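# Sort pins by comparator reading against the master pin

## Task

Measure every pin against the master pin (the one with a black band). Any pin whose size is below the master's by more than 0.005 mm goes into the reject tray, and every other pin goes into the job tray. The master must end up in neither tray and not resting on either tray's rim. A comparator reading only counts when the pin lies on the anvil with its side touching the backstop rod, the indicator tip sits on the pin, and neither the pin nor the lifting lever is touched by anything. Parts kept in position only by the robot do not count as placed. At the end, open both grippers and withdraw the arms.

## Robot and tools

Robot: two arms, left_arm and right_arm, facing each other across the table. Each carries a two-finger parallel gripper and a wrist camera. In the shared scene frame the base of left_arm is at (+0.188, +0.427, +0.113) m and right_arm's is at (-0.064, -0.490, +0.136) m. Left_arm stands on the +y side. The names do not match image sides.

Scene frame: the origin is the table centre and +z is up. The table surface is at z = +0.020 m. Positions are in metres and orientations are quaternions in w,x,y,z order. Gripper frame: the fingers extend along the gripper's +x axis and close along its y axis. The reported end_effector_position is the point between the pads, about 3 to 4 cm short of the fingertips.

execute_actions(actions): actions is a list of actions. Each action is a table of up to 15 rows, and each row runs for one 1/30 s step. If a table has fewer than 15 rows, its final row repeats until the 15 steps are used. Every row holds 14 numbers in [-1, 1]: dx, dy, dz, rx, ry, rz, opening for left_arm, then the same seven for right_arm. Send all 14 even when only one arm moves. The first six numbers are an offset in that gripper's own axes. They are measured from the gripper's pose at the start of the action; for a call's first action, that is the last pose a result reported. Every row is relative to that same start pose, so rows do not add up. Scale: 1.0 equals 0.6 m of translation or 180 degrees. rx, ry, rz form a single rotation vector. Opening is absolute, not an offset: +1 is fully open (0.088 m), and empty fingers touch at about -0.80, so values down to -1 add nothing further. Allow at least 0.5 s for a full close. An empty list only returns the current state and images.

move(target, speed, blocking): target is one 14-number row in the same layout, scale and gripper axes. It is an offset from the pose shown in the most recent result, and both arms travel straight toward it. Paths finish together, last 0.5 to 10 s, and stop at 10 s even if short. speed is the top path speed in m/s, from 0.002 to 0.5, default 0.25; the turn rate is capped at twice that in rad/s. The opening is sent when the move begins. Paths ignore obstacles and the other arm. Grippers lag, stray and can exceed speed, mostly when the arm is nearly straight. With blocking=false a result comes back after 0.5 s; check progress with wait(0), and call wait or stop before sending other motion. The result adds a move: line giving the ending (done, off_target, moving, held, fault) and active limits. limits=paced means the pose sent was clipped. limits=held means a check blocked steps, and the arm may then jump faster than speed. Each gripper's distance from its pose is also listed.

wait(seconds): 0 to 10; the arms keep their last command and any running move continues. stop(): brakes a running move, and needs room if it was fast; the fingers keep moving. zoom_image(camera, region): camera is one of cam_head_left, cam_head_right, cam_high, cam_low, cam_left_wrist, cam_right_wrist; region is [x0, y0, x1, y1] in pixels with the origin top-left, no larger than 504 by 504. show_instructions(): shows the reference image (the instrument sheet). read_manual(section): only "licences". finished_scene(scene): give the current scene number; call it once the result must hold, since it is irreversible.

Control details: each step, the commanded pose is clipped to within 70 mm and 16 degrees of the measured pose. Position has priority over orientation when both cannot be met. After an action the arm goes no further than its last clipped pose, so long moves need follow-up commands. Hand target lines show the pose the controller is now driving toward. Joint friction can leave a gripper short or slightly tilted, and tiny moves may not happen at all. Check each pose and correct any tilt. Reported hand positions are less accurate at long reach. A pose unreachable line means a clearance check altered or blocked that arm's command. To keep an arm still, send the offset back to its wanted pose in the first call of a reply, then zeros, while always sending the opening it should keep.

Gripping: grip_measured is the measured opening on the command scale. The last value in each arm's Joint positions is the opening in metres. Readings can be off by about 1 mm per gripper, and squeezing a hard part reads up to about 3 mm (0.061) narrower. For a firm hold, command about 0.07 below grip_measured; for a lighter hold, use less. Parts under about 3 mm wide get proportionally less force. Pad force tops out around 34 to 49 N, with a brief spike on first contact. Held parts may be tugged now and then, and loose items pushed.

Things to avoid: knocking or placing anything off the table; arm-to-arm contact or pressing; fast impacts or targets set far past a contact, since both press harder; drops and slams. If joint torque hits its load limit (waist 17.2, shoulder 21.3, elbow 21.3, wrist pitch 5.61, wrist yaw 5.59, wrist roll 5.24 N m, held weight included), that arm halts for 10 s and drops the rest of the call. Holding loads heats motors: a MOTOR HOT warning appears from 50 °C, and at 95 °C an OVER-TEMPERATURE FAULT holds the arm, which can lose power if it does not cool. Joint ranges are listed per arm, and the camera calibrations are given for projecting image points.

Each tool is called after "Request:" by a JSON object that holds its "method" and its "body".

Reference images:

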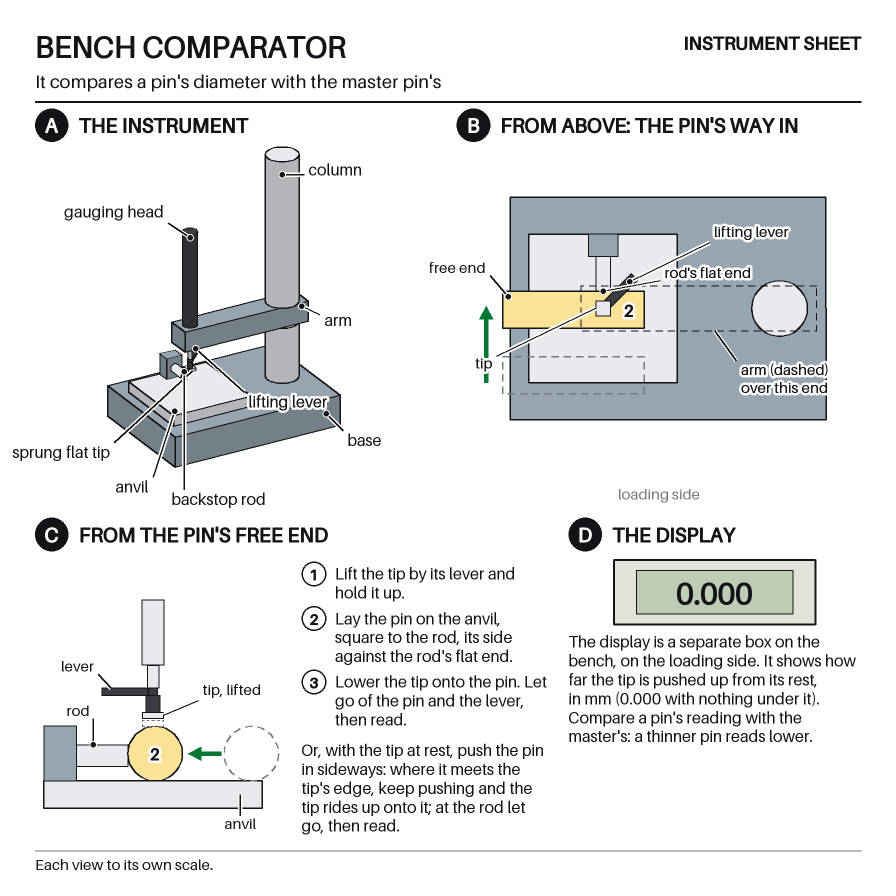

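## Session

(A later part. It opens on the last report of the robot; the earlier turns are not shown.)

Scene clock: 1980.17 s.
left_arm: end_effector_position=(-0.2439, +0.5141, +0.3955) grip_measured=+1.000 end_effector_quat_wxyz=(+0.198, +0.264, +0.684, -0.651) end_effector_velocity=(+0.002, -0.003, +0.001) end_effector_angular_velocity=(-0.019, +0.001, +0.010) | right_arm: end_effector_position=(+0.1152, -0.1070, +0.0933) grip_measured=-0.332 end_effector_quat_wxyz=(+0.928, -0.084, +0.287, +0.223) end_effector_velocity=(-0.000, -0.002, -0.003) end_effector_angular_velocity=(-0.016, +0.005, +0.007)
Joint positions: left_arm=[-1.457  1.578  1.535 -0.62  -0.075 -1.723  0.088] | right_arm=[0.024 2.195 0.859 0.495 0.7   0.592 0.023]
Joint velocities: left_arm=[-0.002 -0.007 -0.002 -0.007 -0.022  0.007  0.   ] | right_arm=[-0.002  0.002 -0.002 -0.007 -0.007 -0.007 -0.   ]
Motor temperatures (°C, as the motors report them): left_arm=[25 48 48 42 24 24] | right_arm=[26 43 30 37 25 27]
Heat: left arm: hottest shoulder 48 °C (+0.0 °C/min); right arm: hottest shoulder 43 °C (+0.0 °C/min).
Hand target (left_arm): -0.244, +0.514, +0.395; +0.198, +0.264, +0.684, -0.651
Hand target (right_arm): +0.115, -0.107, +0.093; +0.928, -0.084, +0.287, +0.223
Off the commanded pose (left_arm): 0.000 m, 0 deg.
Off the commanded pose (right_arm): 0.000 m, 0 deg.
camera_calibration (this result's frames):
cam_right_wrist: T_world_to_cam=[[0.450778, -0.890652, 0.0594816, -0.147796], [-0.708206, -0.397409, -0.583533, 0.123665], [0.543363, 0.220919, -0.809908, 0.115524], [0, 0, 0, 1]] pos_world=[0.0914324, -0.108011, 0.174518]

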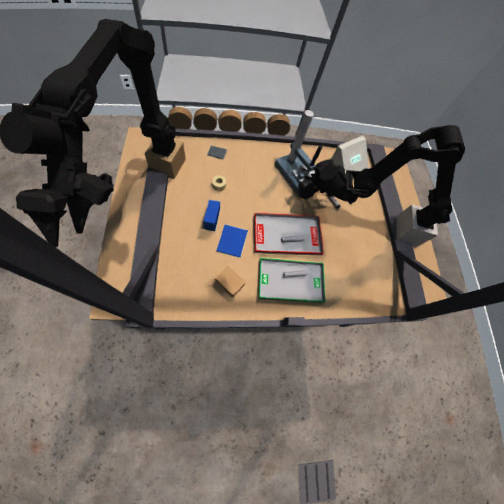

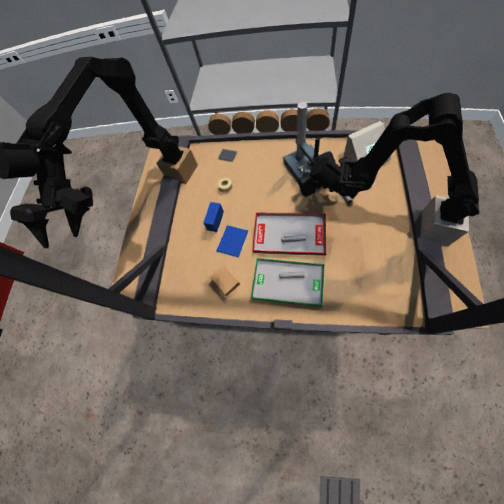

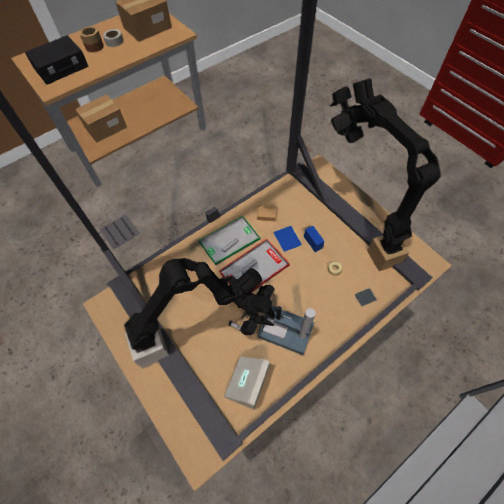

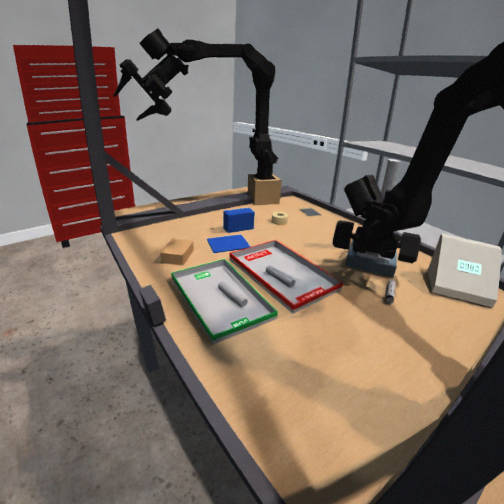

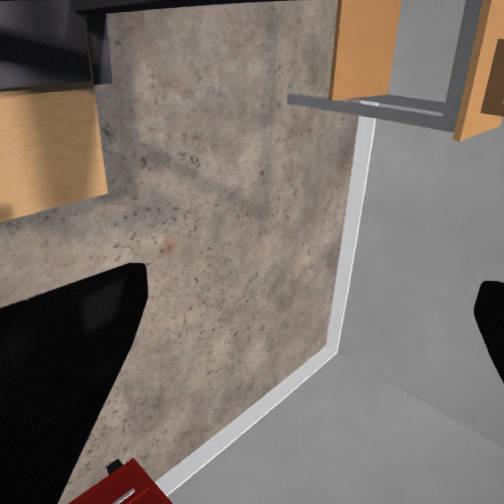

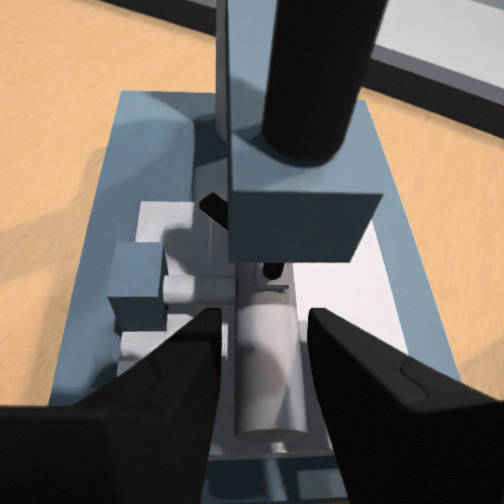

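Request:
{"method": "execute_actions", "body": {"actions": []}}

Scene clock: 2002.73 s.
left_arm: end_effector_position=(-0.2439, +0.5141, +0.3955) grip_measured=+1.000 end_effector_quat_wxyz=(+0.198, +0.264, +0.684, -0.651) end_effector_velocity=(+0.002, -0.000, -0.001) end_effector_angular_velocity=(+0.011, -0.008, +0.017) | right_arm: end_effector_position=(+0.1152, -0.1070, +0.0933) grip_measured=-0.332 end_effector_quat_wxyz=(+0.928, -0.084, +0.287, +0.223) end_effector_velocity=(+0.000, +0.001, +0.001) end_effector_angular_velocity=(+0.003, +0.001, +0.007)
Joint positions: left_arm=[-1.457  1.578  1.535 -0.62  -0.075 -1.723  0.088] | right_arm=[0.024 2.195 0.859 0.495 0.7   0.592 0.023]
Joint velocities: left_arm=[-0.002 -0.002 -0.002 -0.007 -0.007 -0.022  0.   ] | right_arm=[-0.002 -0.002 -0.002  0.007 -0.007 -0.007 -0.   ]
Motor temperatures (°C, as the motors report them): left_arm=[25 48 48 42 24 24] | right_arm=[26 46 29 36 25 27]
Heat: left arm: hottest shoulder 48 °C (+0.0 °C/min); right arm: hottest shoulder 46 °C (+4.1 °C/min).
Hand target (left_arm): -0.244, +0.514, +0.395; +0.198, +0.264, +0.684, -0.651
Hand target (right_arm): +0.115, -0.107, +0.093; +0.928, -0.084, +0.287, +0.223
Off the commanded pose (left_arm): 0.000 m, 0 deg.
Off the commanded pose (right_arm): 0.000 m, 0 deg.
camera_calibration (this result's frames):
cam_right_wrist: T_world_to_cam=[[0.450778, -0.890652, 0.0594816, -0.147796], [-0.708206, -0.397409, -0.583533, 0.123665], [0.543363, 0.220919, -0.809908, 0.115524], [0, 0, 0, 1]] pos_world=[0.0914324, -0.108011, 0.174518]

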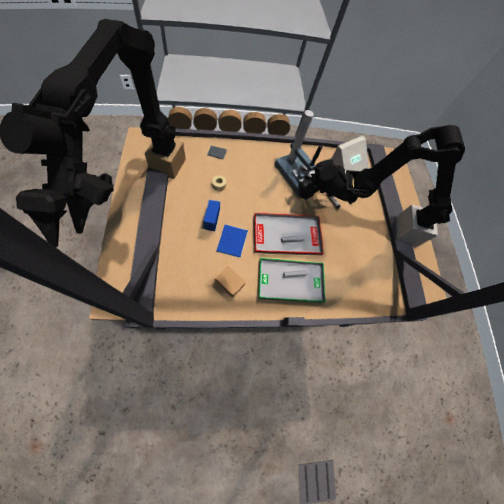

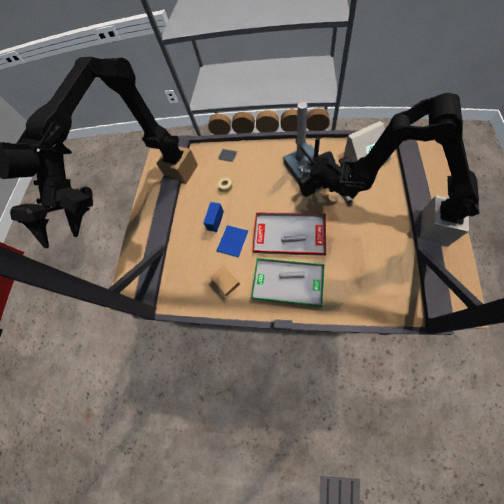

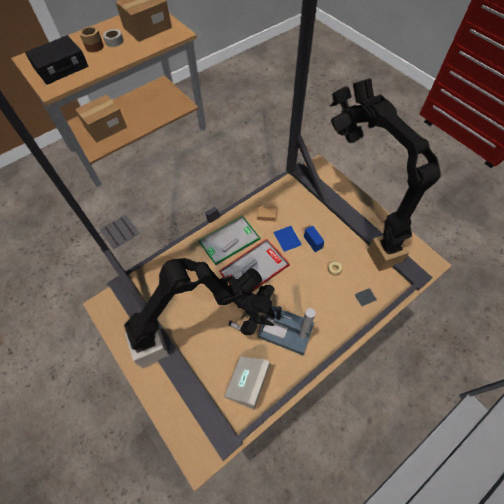

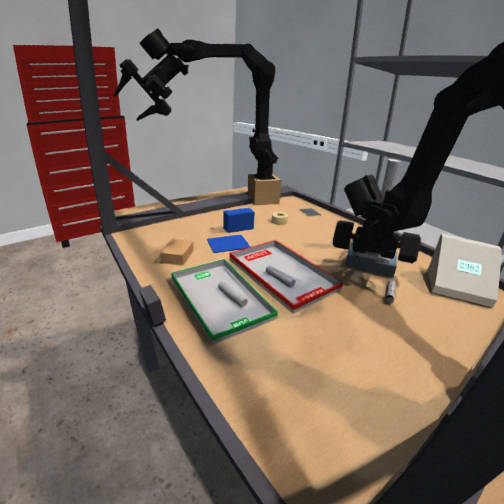

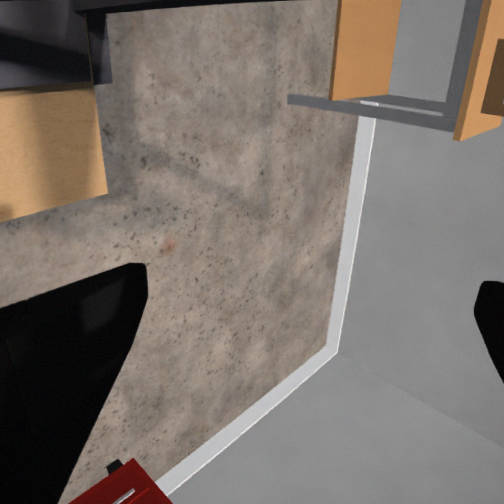

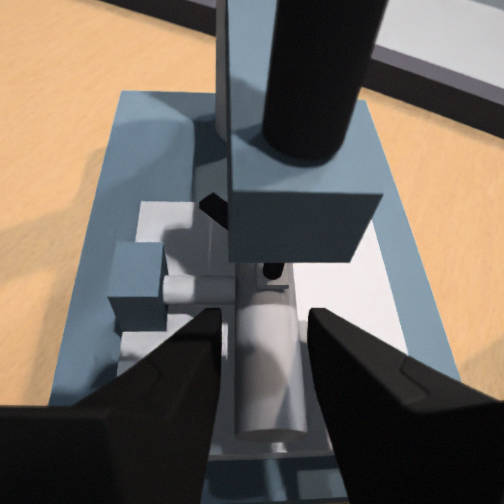

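Request:
{"method": "zoom_image", "body": {"camera": "cam_low", "region": [420, 230, 504, 310]}}

Request:
{"method": "execute_actions", "body": {"actions": [[[0,0,0,0,0,0,1, 0,0,0,0,0,0,-0.45]],[[0,0,0,0,0,0,1, 0,0,0,0,0,0,-0.75]],[[0,0,0,0,0,0,1, 0,0,0,0,0,0,-0.75]]]}}

Request:
{"method": "move", "body": {"target": [0,0,0,0,0,0,1, -0.062,-0.008,-0.040,0,0,0,-0.75], "speed": 0.06}}

Request:
{"method": "move", "body": {"target": [0,0,0,0,0,0,1, -0.034,-0.004,-0.022,0,0,0,-0.75], "speed": 0.08}}

Region (420, 230, 504, 310) of cam_low's 504x504 image, scaled by 6.000, with more detail than that image has; it fills the top 480 rows of this view, and the rest is white.

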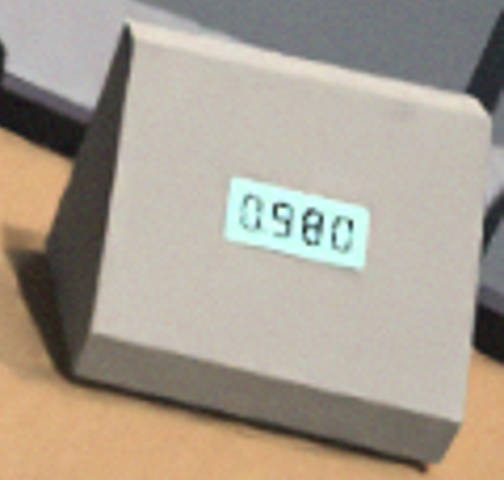

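Scene clock: 2013.30 s.
left_arm: end_effector_position=(-0.2439, +0.5141, +0.3955) grip_measured=+1.000 end_effector_quat_wxyz=(+0.198, +0.264, +0.684, -0.651) end_effector_velocity=(+0.002, -0.000, -0.001) end_effector_angular_velocity=(-0.012, -0.005, -0.001) | right_arm: end_effector_position=(+0.1152, -0.1072, +0.0934) grip_measured=-0.508 end_effector_quat_wxyz=(+0.928, -0.084, +0.287, +0.222) end_effector_velocity=(+0.000, -0.000, -0.000) end_effector_angular_velocity=(-0.004, +0.014, +0.011)
Joint positions: left_arm=[-1.457  1.578  1.535 -0.62  -0.075 -1.723  0.088] | right_arm=[0.024 2.195 0.859 0.494 0.702 0.592 0.014]
Joint velocities: left_arm=[-0.002 -0.002 -0.002 -0.007 -0.007  0.007  0.   ] | right_arm=[-0.007 -0.007 -0.002 -0.007 -0.022 -0.007 -0.   ]
Motor temperatures (°C, as the motors report them): left_arm=[25 48 48 42 24 24] | right_arm=[26 47 29 36 25 27]
Heat: left arm: hottest shoulder 48 °C (+0.0 °C/min); right arm: hottest shoulder 47 °C (+6.0 °C/min).
Hand target (left_arm): -0.244, +0.514, +0.395; +0.198, +0.264, +0.684, -0.651
Hand target (right_arm): +0.115, -0.107, +0.093; +0.928, -0.084, +0.287, +0.222
Off the commanded pose (left_arm): 0.000 m, 0 deg.
Off the commanded pose (right_arm): 0.000 m, 0 deg.
camera_calibration (this result's frames):
cam_right_wrist: T_world_to_cam=[[0.449912, -0.89099, 0.0609638, -0.148061], [-0.707838, -0.397387, -0.583994, 0.123631], [0.544559, 0.219593, -0.809466, 0.115272], [0, 0, 0, 1]] pos_world=[0.0913531, -0.108104, 0.174535]

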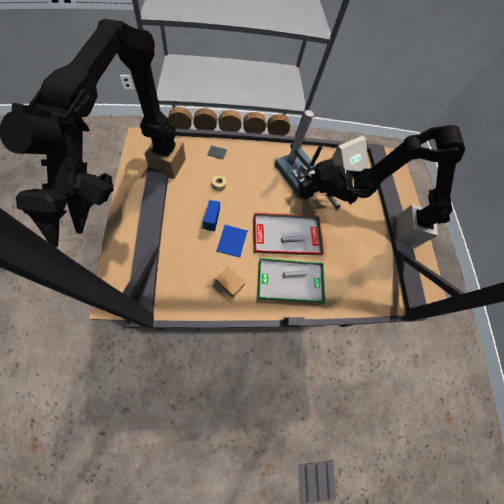

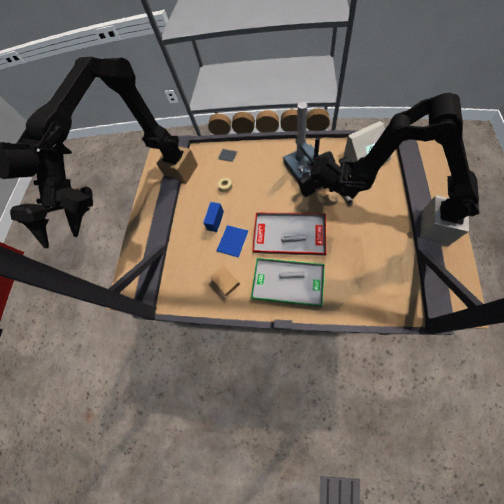

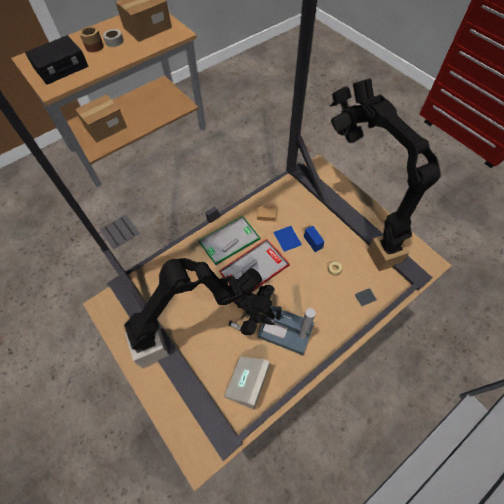

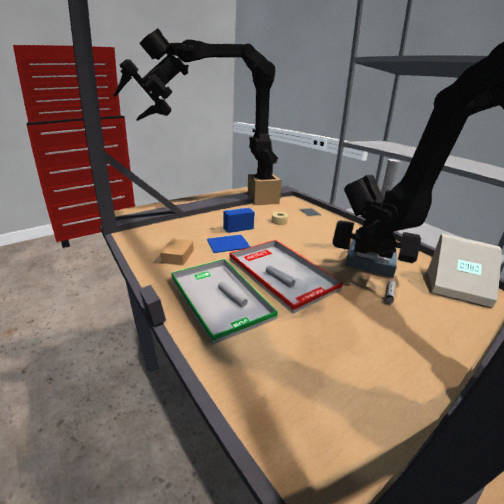

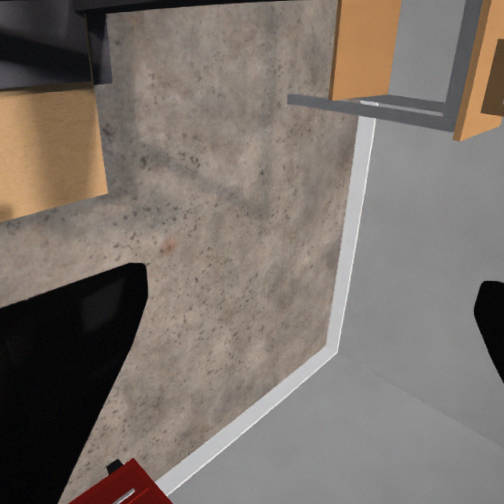

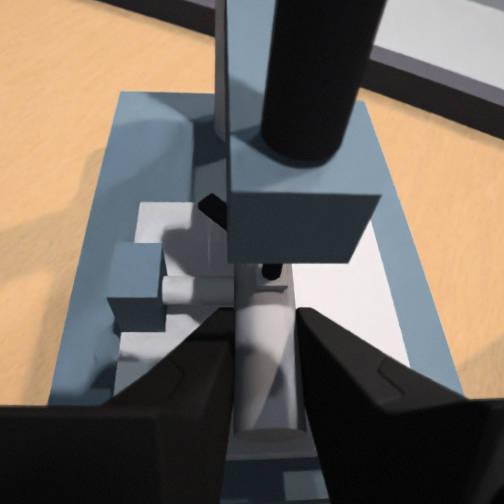

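Scene clock: 2014.40 s.
left_arm: end_effector_position=(-0.2439, +0.5141, +0.3955) grip_measured=+1.000 end_effector_quat_wxyz=(+0.198, +0.264, +0.684, -0.651) end_effector_velocity=(+0.004, -0.001, -0.002) end_effector_angular_velocity=(-0.002, -0.016, +0.008) | right_arm: end_effector_position=(+0.0808, -0.1307, +0.0916) grip_measured=-0.508 end_effector_quat_wxyz=(+0.928, -0.088, +0.287, +0.221) end_effector_velocity=(-0.002, -0.002, -0.002) end_effector_angular_velocity=(-0.010, +0.022, +0.007)
Joint positions: left_arm=[-1.457  1.578  1.535 -0.62  -0.075 -1.723  0.088] | right_arm=[0.119 2.143 0.75  0.48  0.766 0.689 0.014]
Joint velocities: left_arm=[-0.002 -0.007 -0.002 -0.022 -0.007 -0.007  0.   ] | right_arm=[-0.002 -0.007 -0.002 -0.022 -0.022  0.007  0.   ]
Motor temperatures (°C, as the motors report them): left_arm=[25 48 48 42 24 24] | right_arm=[26 47 29 36 25 27]
Heat: left arm: hottest shoulder 48 °C (+0.0 °C/min); right arm: hottest shoulder 47 °C (+6.1 °C/min).
Hand target (left_arm): -0.244, +0.514, +0.395; +0.198, +0.264, +0.684, -0.651
Hand target (right_arm): +0.078, -0.132, +0.095; +0.928, -0.084, +0.286, +0.223
Off the commanded pose (left_arm): 0.000 m, 0 deg.
Off the commanded pose (right_arm): 0.004 m, 0 deg.
move: done
camera_calibration (this result's frames):
cam_right_wrist: T_world_to_cam=[[0.448986, -0.890921, 0.068352, -0.154042], [-0.706902, -0.400953, -0.582689, 0.0882347], [0.546536, 0.213301, -0.809816, 0.136802], [0, 0, 0, 1]] pos_world=[0.0567687, -0.131041, 0.172727]

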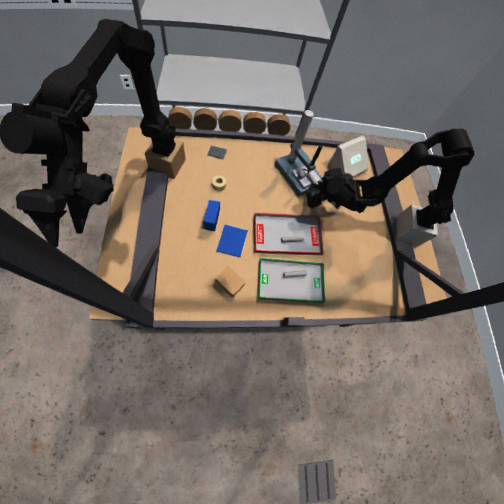

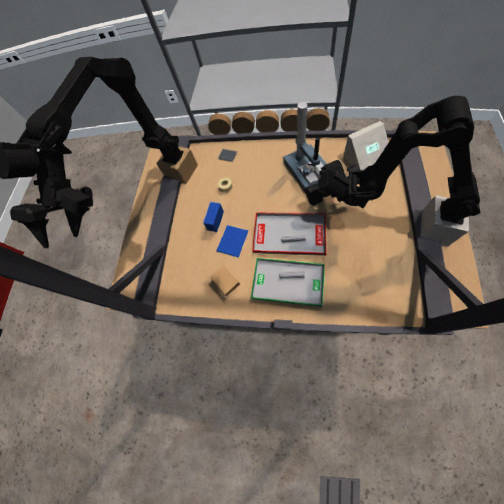

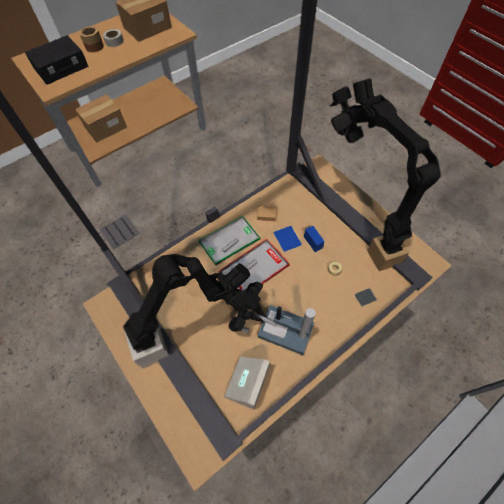

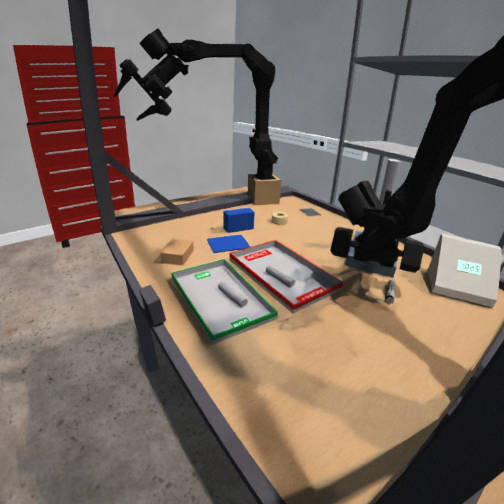

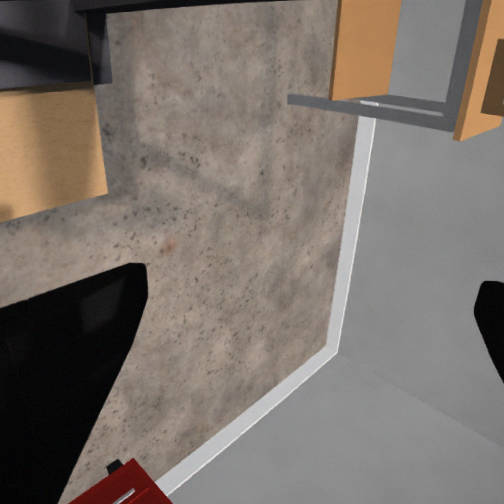

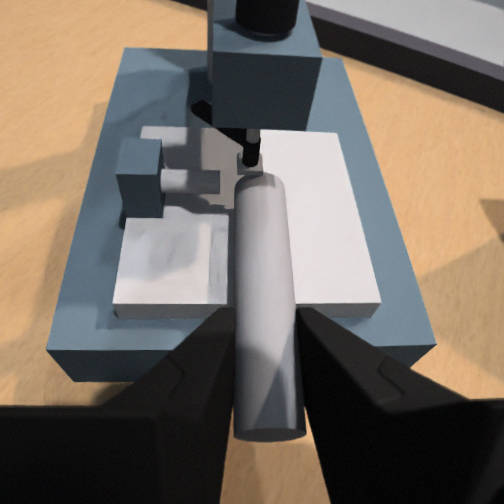

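Scene clock: 2015.20 s.
left_arm: end_effector_position=(-0.2439, +0.5141, +0.3955) grip_measured=+1.000 end_effector_quat_wxyz=(+0.198, +0.264, +0.684, -0.651) end_effector_velocity=(+0.003, -0.001, -0.006) end_effector_angular_velocity=(-0.005, -0.026, +0.008) | right_arm: end_effector_position=(+0.0628, -0.1424, +0.0904) grip_measured=-0.508 end_effector_quat_wxyz=(+0.929, -0.090, +0.285, +0.219) end_effector_velocity=(-0.002, -0.002, -0.000) end_effector_angular_velocity=(-0.012, +0.004, +0.011)
Joint positions: left_arm=[-1.457  1.578  1.535 -0.62  -0.075 -1.723  0.088] | right_arm=[0.178 2.123 0.706 0.453 0.805 0.753 0.014]
Joint velocities: left_arm=[-0.002  0.002 -0.002 -0.022 -0.007 -0.007  0.   ] | right_arm=[ 0.002 -0.007 -0.007 -0.007 -0.007 -0.007 -0.   ]
Motor temperatures (°C, as the motors report them): left_arm=[25 48 48 42 24 24] | right_arm=[26 47 29 36 25 27]
Heat: left arm: hottest shoulder 48 °C (+0.0 °C/min); right arm: hottest shoulder 47 °C (+6.0 °C/min).
Hand target (left_arm): -0.244, +0.514, +0.395; +0.198, +0.264, +0.684, -0.651
Hand target (right_arm): +0.061, -0.144, +0.093; +0.928, -0.088, +0.286, +0.221
Off the commanded pose (left_arm): 0.000 m, 0 deg.
Off the commanded pose (right_arm): 0.004 m, 0 deg.
move: done
camera_calibration (this result's frames):
cam_right_wrist: T_world_to_cam=[[0.447059, -0.891447, 0.0738934, -0.156713], [-0.705137, -0.402039, -0.584078, 0.0699584], [0.550383, 0.209012, -0.808327, 0.147197], [0, 0, 0, 1]] pos_world=[0.0383751, -0.142341, 0.171425]

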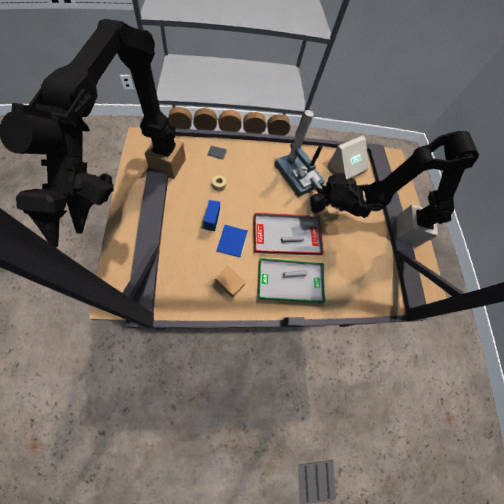

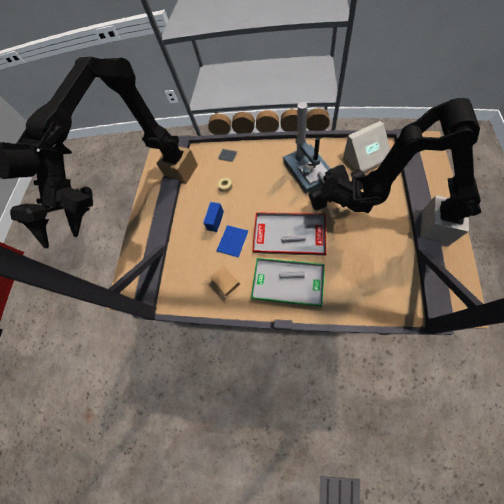

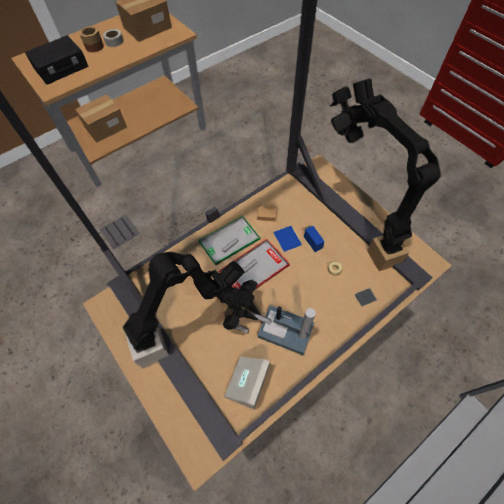

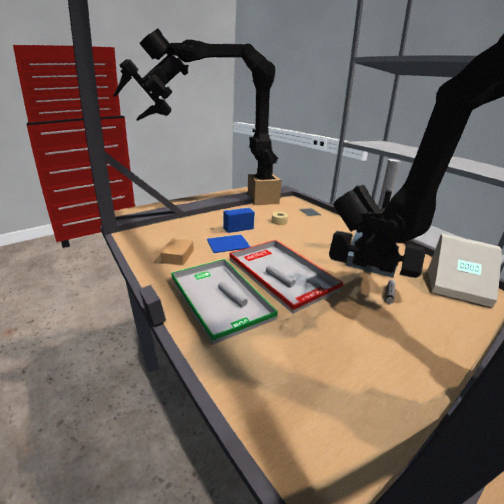

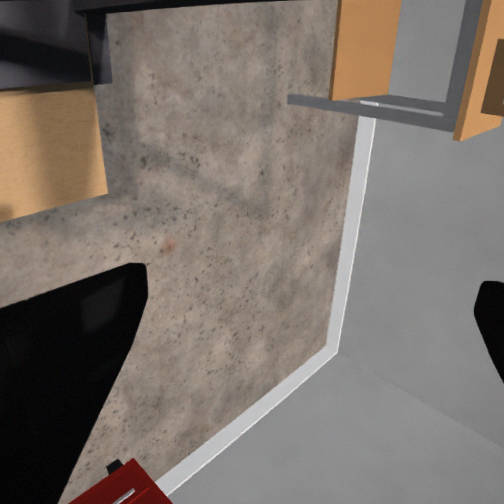

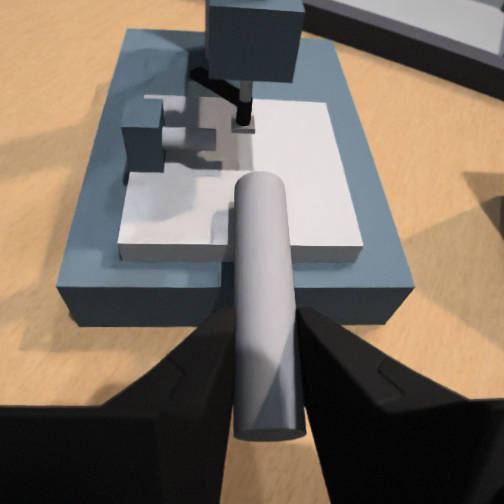

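Request:
{"method": "move", "body": {"target": [0,0,0,0,0,0,1, -0.1105,-0.003,-0.016,0,0,0,-0.75], "speed": 0.15}}

Scene clock: 2045.77 s.
left_arm: end_effector_position=(-0.2439, +0.5141, +0.3955) grip_measured=+1.000 end_effector_quat_wxyz=(+0.198, +0.264, +0.684, -0.651) end_effector_velocity=(+0.002, -0.001, +0.001) end_effector_angular_velocity=(+0.001, -0.002, +0.008) | right_arm: end_effector_position=(+0.0109, -0.1726, +0.1136) grip_measured=-0.508 end_effector_quat_wxyz=(+0.927, -0.101, +0.288, +0.218) end_effector_velocity=(+0.000, -0.000, +0.002) end_effector_angular_velocity=(+0.007, +0.010, -0.004)
Joint positions: left_arm=[-1.457  1.578  1.535 -0.62  -0.075 -1.723  0.088] | right_arm=[0.366 1.959 0.649 0.137 0.893 0.998 0.014]
Joint velocities: left_arm=[-0.002 -0.007 -0.002 -0.007 -0.007 -0.007  0.   ] | right_arm=[-0.002 -0.012 -0.002 -0.007 -0.007  0.007  0.   ]
Motor temperatures (°C, as the motors report them): left_arm=[25 48 48 42 24 24] | right_arm=[26 49 28 34 25 27]
Heat: left arm: hottest shoulder 48 °C (+0.0 °C/min); right arm: hottest shoulder 49 °C (+5.0 °C/min).
Hand target (left_arm): -0.244, +0.514, +0.395; +0.198, +0.264, +0.684, -0.651
Hand target (right_arm): +0.010, -0.170, +0.120; +0.929, -0.090, +0.284, +0.220
Off the commanded pose (left_arm): 0.000 m, 0 deg.
Off the commanded pose (right_arm): 0.007 m, 1 deg.
move: done
camera_calibration (this result's frames):
cam_right_wrist: T_world_to_cam=[[0.451067, -0.887405, 0.0951335, -0.16395], [-0.703616, -0.41916, -0.573785, 0.0306288], [0.549056, 0.191878, -0.813462, 0.198475], [0, 0, 0, 1]] pos_world=[-0.0134706, -0.170734, 0.194623]

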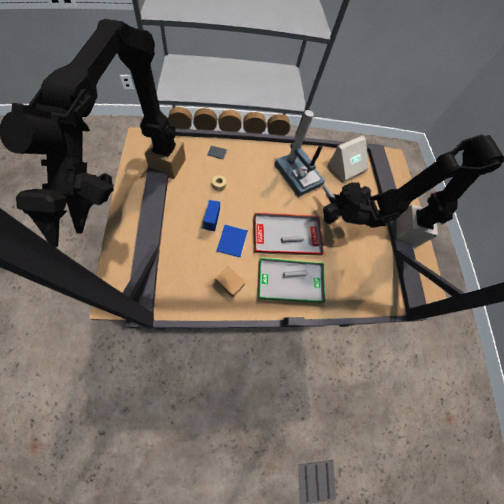

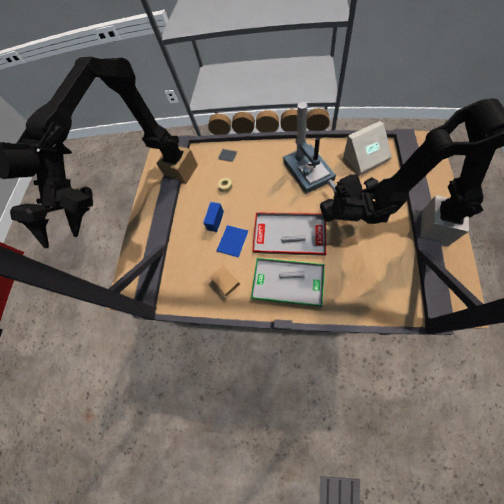

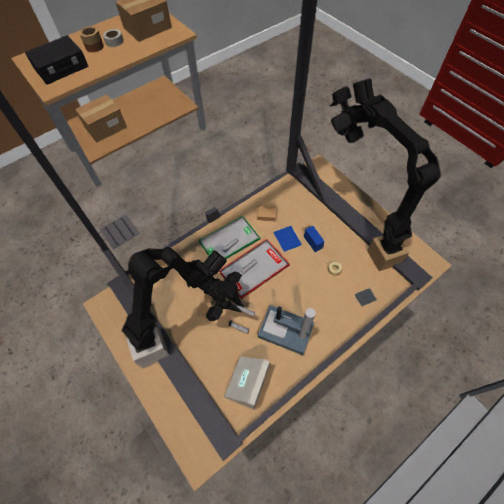

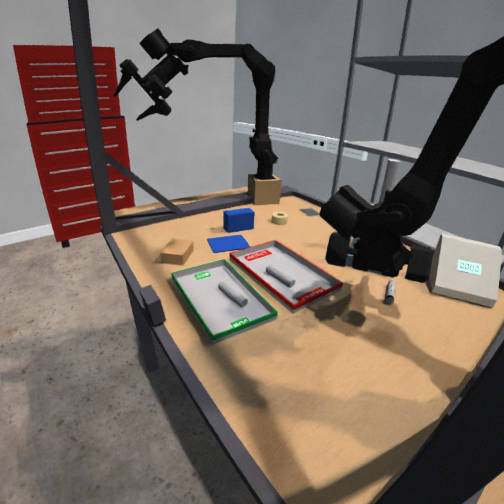

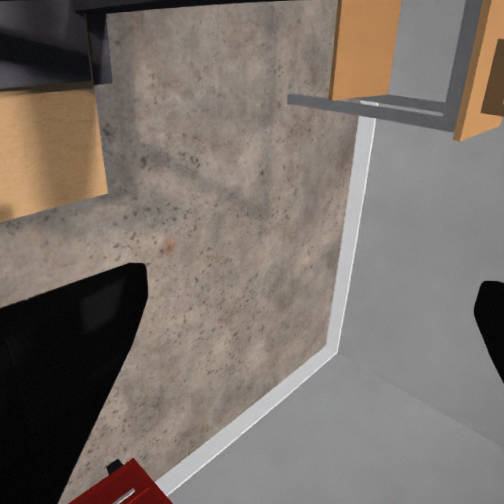

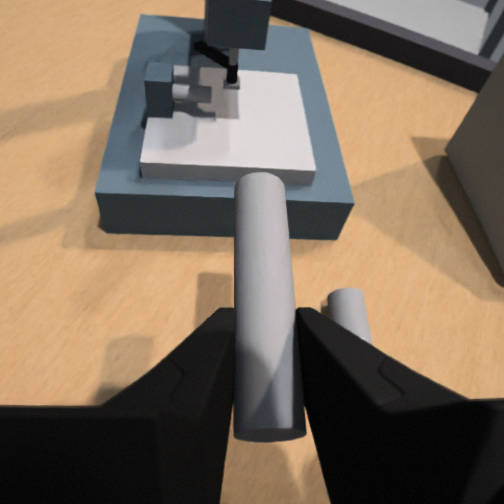

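Request:
{"method": "move", "body": {"target": [0,0,0,0,0,0,1, -0.2911,0.400,-0.1662,-0.2025,-0.012,0.3154,-0.75], "speed": 0.2}}

Scene clock: 2073.97 s.
left_arm: end_effector_position=(-0.2439, +0.5141, +0.3955) grip_measured=+1.000 end_effector_quat_wxyz=(+0.198, +0.264, +0.684, -0.651) end_effector_velocity=(+0.004, -0.001, -0.002) end_effector_angular_velocity=(-0.011, -0.014, +0.014) | right_arm: end_effector_position=(-0.2738, -0.0559, +0.1177) grip_measured=-0.508 end_effector_quat_wxyz=(+0.646, -0.227, +0.208, +0.699) end_effector_velocity=(-0.001, -0.003, -0.006) end_effector_angular_velocity=(-0.021, -0.015, +0.027)
Joint positions: left_arm=[-1.457  1.578  1.535 -0.62  -0.075 -1.723  0.088] | right_arm=[0.801 2.189 0.992 0.51  0.393 0.302 0.014]
Joint velocities: left_arm=[-0.007 -0.007 -0.002 -0.022 -0.022 -0.007  0.   ] | right_arm=[-0.002  0.007 -0.002 -0.007 -0.022 -0.022  0.   ]
Motor temperatures (°C, as the motors report them): left_arm=[25 48 48 42 24 24] | right_arm=[26 50 29 33 25 27]
Heat: left arm: hottest shoulder 48 °C (+0.0 °C/min); right arm: hottest shoulder 50 °C (+3.0 °C/min). Fold the right arm in close to its base before you think long.
Hand target (left_arm): -0.244, +0.514, +0.395; +0.198, +0.264, +0.684, -0.651
Hand target (right_arm): -0.278, -0.052, +0.119; +0.644, -0.224, +0.205, +0.702
Off the commanded pose (left_arm): 0.000 m, 0 deg.
Off the commanded pose (right_arm): 0.006 m, 1 deg.
MOTOR HOT: a motor of the right arm reached 50 °C. Now the hottest motor of the right arm, joint 2 (shoulder), reports 50 °C. The temperature limit of the motors' drives, at which the controller stops that arm, is 95 °C. To cool a motor, set the load down, stop pushing, or move to a pose that needs little force.
move: done
camera_calibration (this result's frames):
cam_right_wrist: T_world_to_cam=[[0.997109, 0.0677504, 0.034416, 0.277721], [0.0752833, -0.819061, -0.568746, 0.0719397], [-0.010344, 0.569693, -0.821793, 0.20467], [0, 0, 0, 1]] pos_world=[-0.280217, -0.076492, 0.199554]

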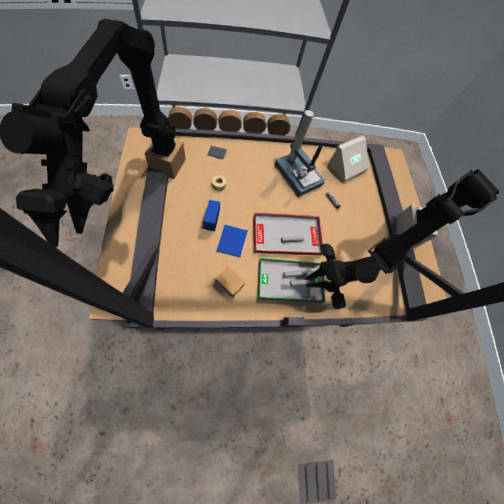

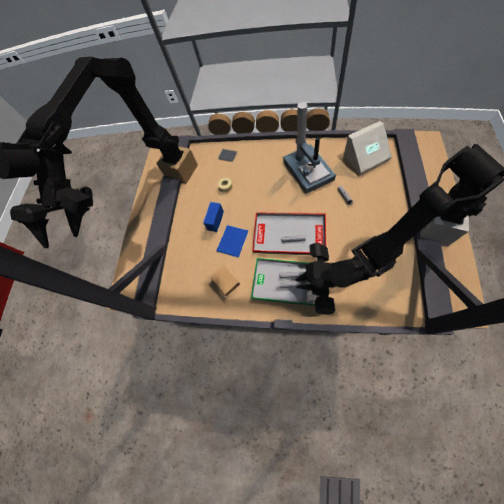

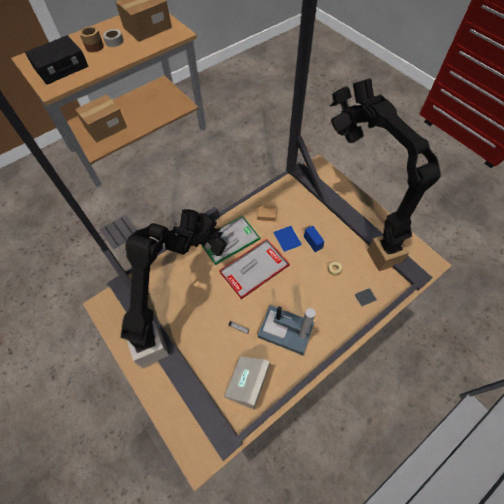

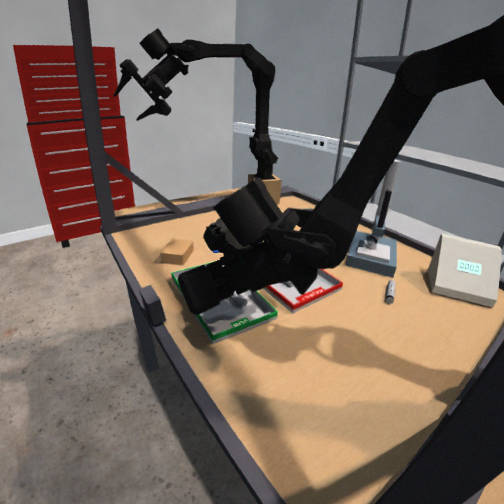

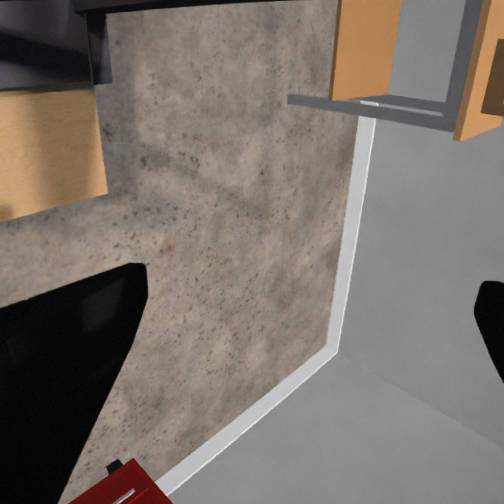

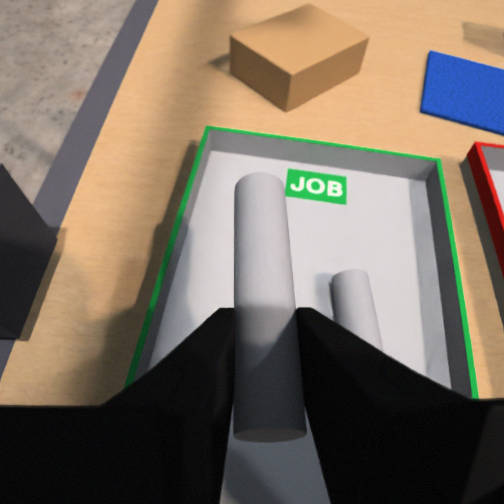

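Request:
{"method": "move", "body": {"target": [0,0,0,0,0,0,1, 0.0645,0.003,-0.079,0,0,0,-0.75], "speed": 0.08}}

Scene clock: 2083.60 s.
left_arm: end_effector_position=(-0.2439, +0.5141, +0.3955) grip_measured=+1.000 end_effector_quat_wxyz=(+0.198, +0.264, +0.684, -0.651) end_effector_velocity=(+0.001, -0.003, -0.001) end_effector_angular_velocity=(-0.009, -0.005, +0.019) | right_arm: end_effector_position=(-0.2748, -0.0545, +0.0599) grip_measured=-0.508 end_effector_quat_wxyz=(+0.646, -0.228, +0.208, +0.699) end_effector_velocity=(-0.001, +0.001, -0.003) end_effector_angular_velocity=(-0.001, +0.011, -0.001)
Joint positions: left_arm=[-1.457  1.578  1.535 -0.62  -0.075 -1.723  0.088] | right_arm=[0.801 2.392 1.019 0.684 0.392 0.301 0.014]
Joint velocities: left_arm=[-0.002 -0.002 -0.002 -0.007 -0.022 -0.007  0.   ] | right_arm=[-0.002  0.012  0.007  0.007 -0.007  0.007 -0.   ]
Motor temperatures (°C, as the motors report them): left_arm=[25 48 48 42 24 24] | right_arm=[26 50 30 35 25 27]
Heat: left arm: hottest shoulder 48 °C (+0.0 °C/min); right arm: hottest shoulder 50 °C (+2.0 °C/min). Fold the right arm in close to its base before you think long.
Hand target (left_arm): -0.244, +0.514, +0.395; +0.198, +0.264, +0.684, -0.651
Hand target (right_arm): -0.276, -0.052, +0.057; +0.646, -0.226, +0.208, +0.699
Off the commanded pose (left_arm): 0.000 m, 0 deg.
Off the commanded pose (right_arm): 0.004 m, 0 deg.
MOTOR HOT: still on. Now the hottest motor of the right arm, joint 2 (shoulder), reports 50 °C; a drive's own limit is 95 °C.
move: done
camera_calibration (this result's frames):
cam_right_wrist: T_world_to_cam=[[0.997007, 0.0685496, 0.0357374, 0.280503], [0.0767099, -0.819963, -0.567253, 0.0405225], [-0.00958157, 0.568297, -0.822768, 0.156552], [0, 0, 0, 1]] pos_world=[-0.281272, -0.0749697, 0.141768]

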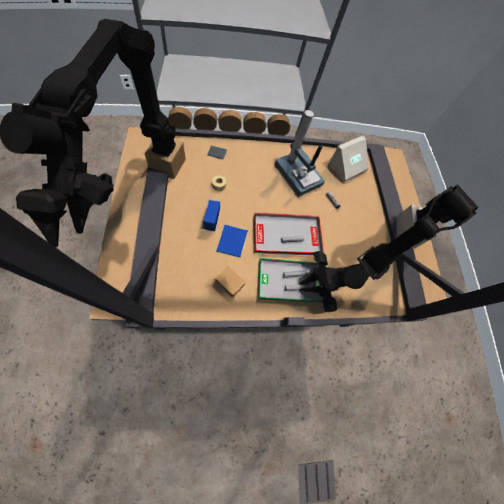

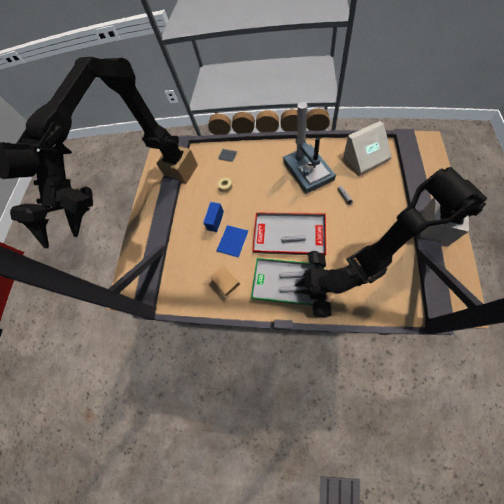

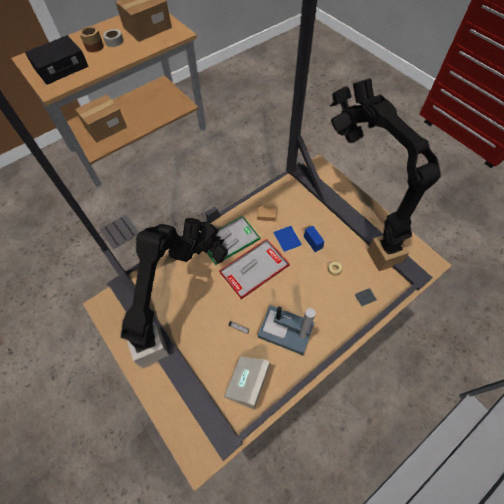

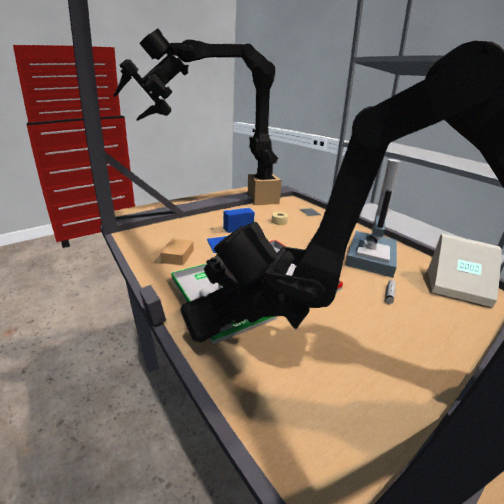

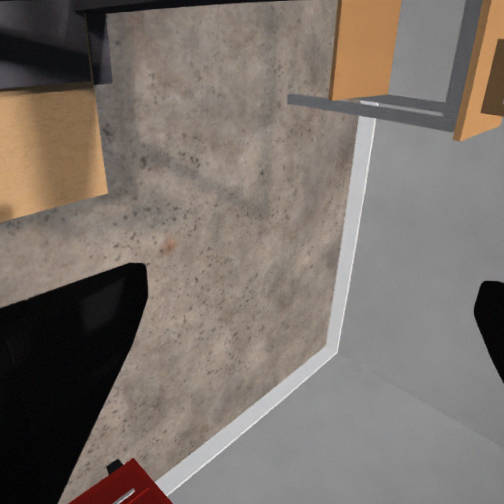

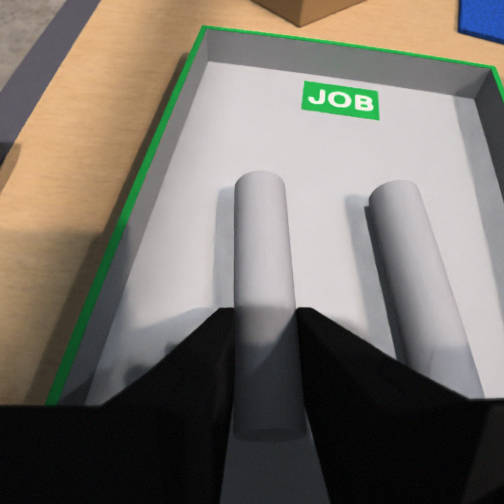

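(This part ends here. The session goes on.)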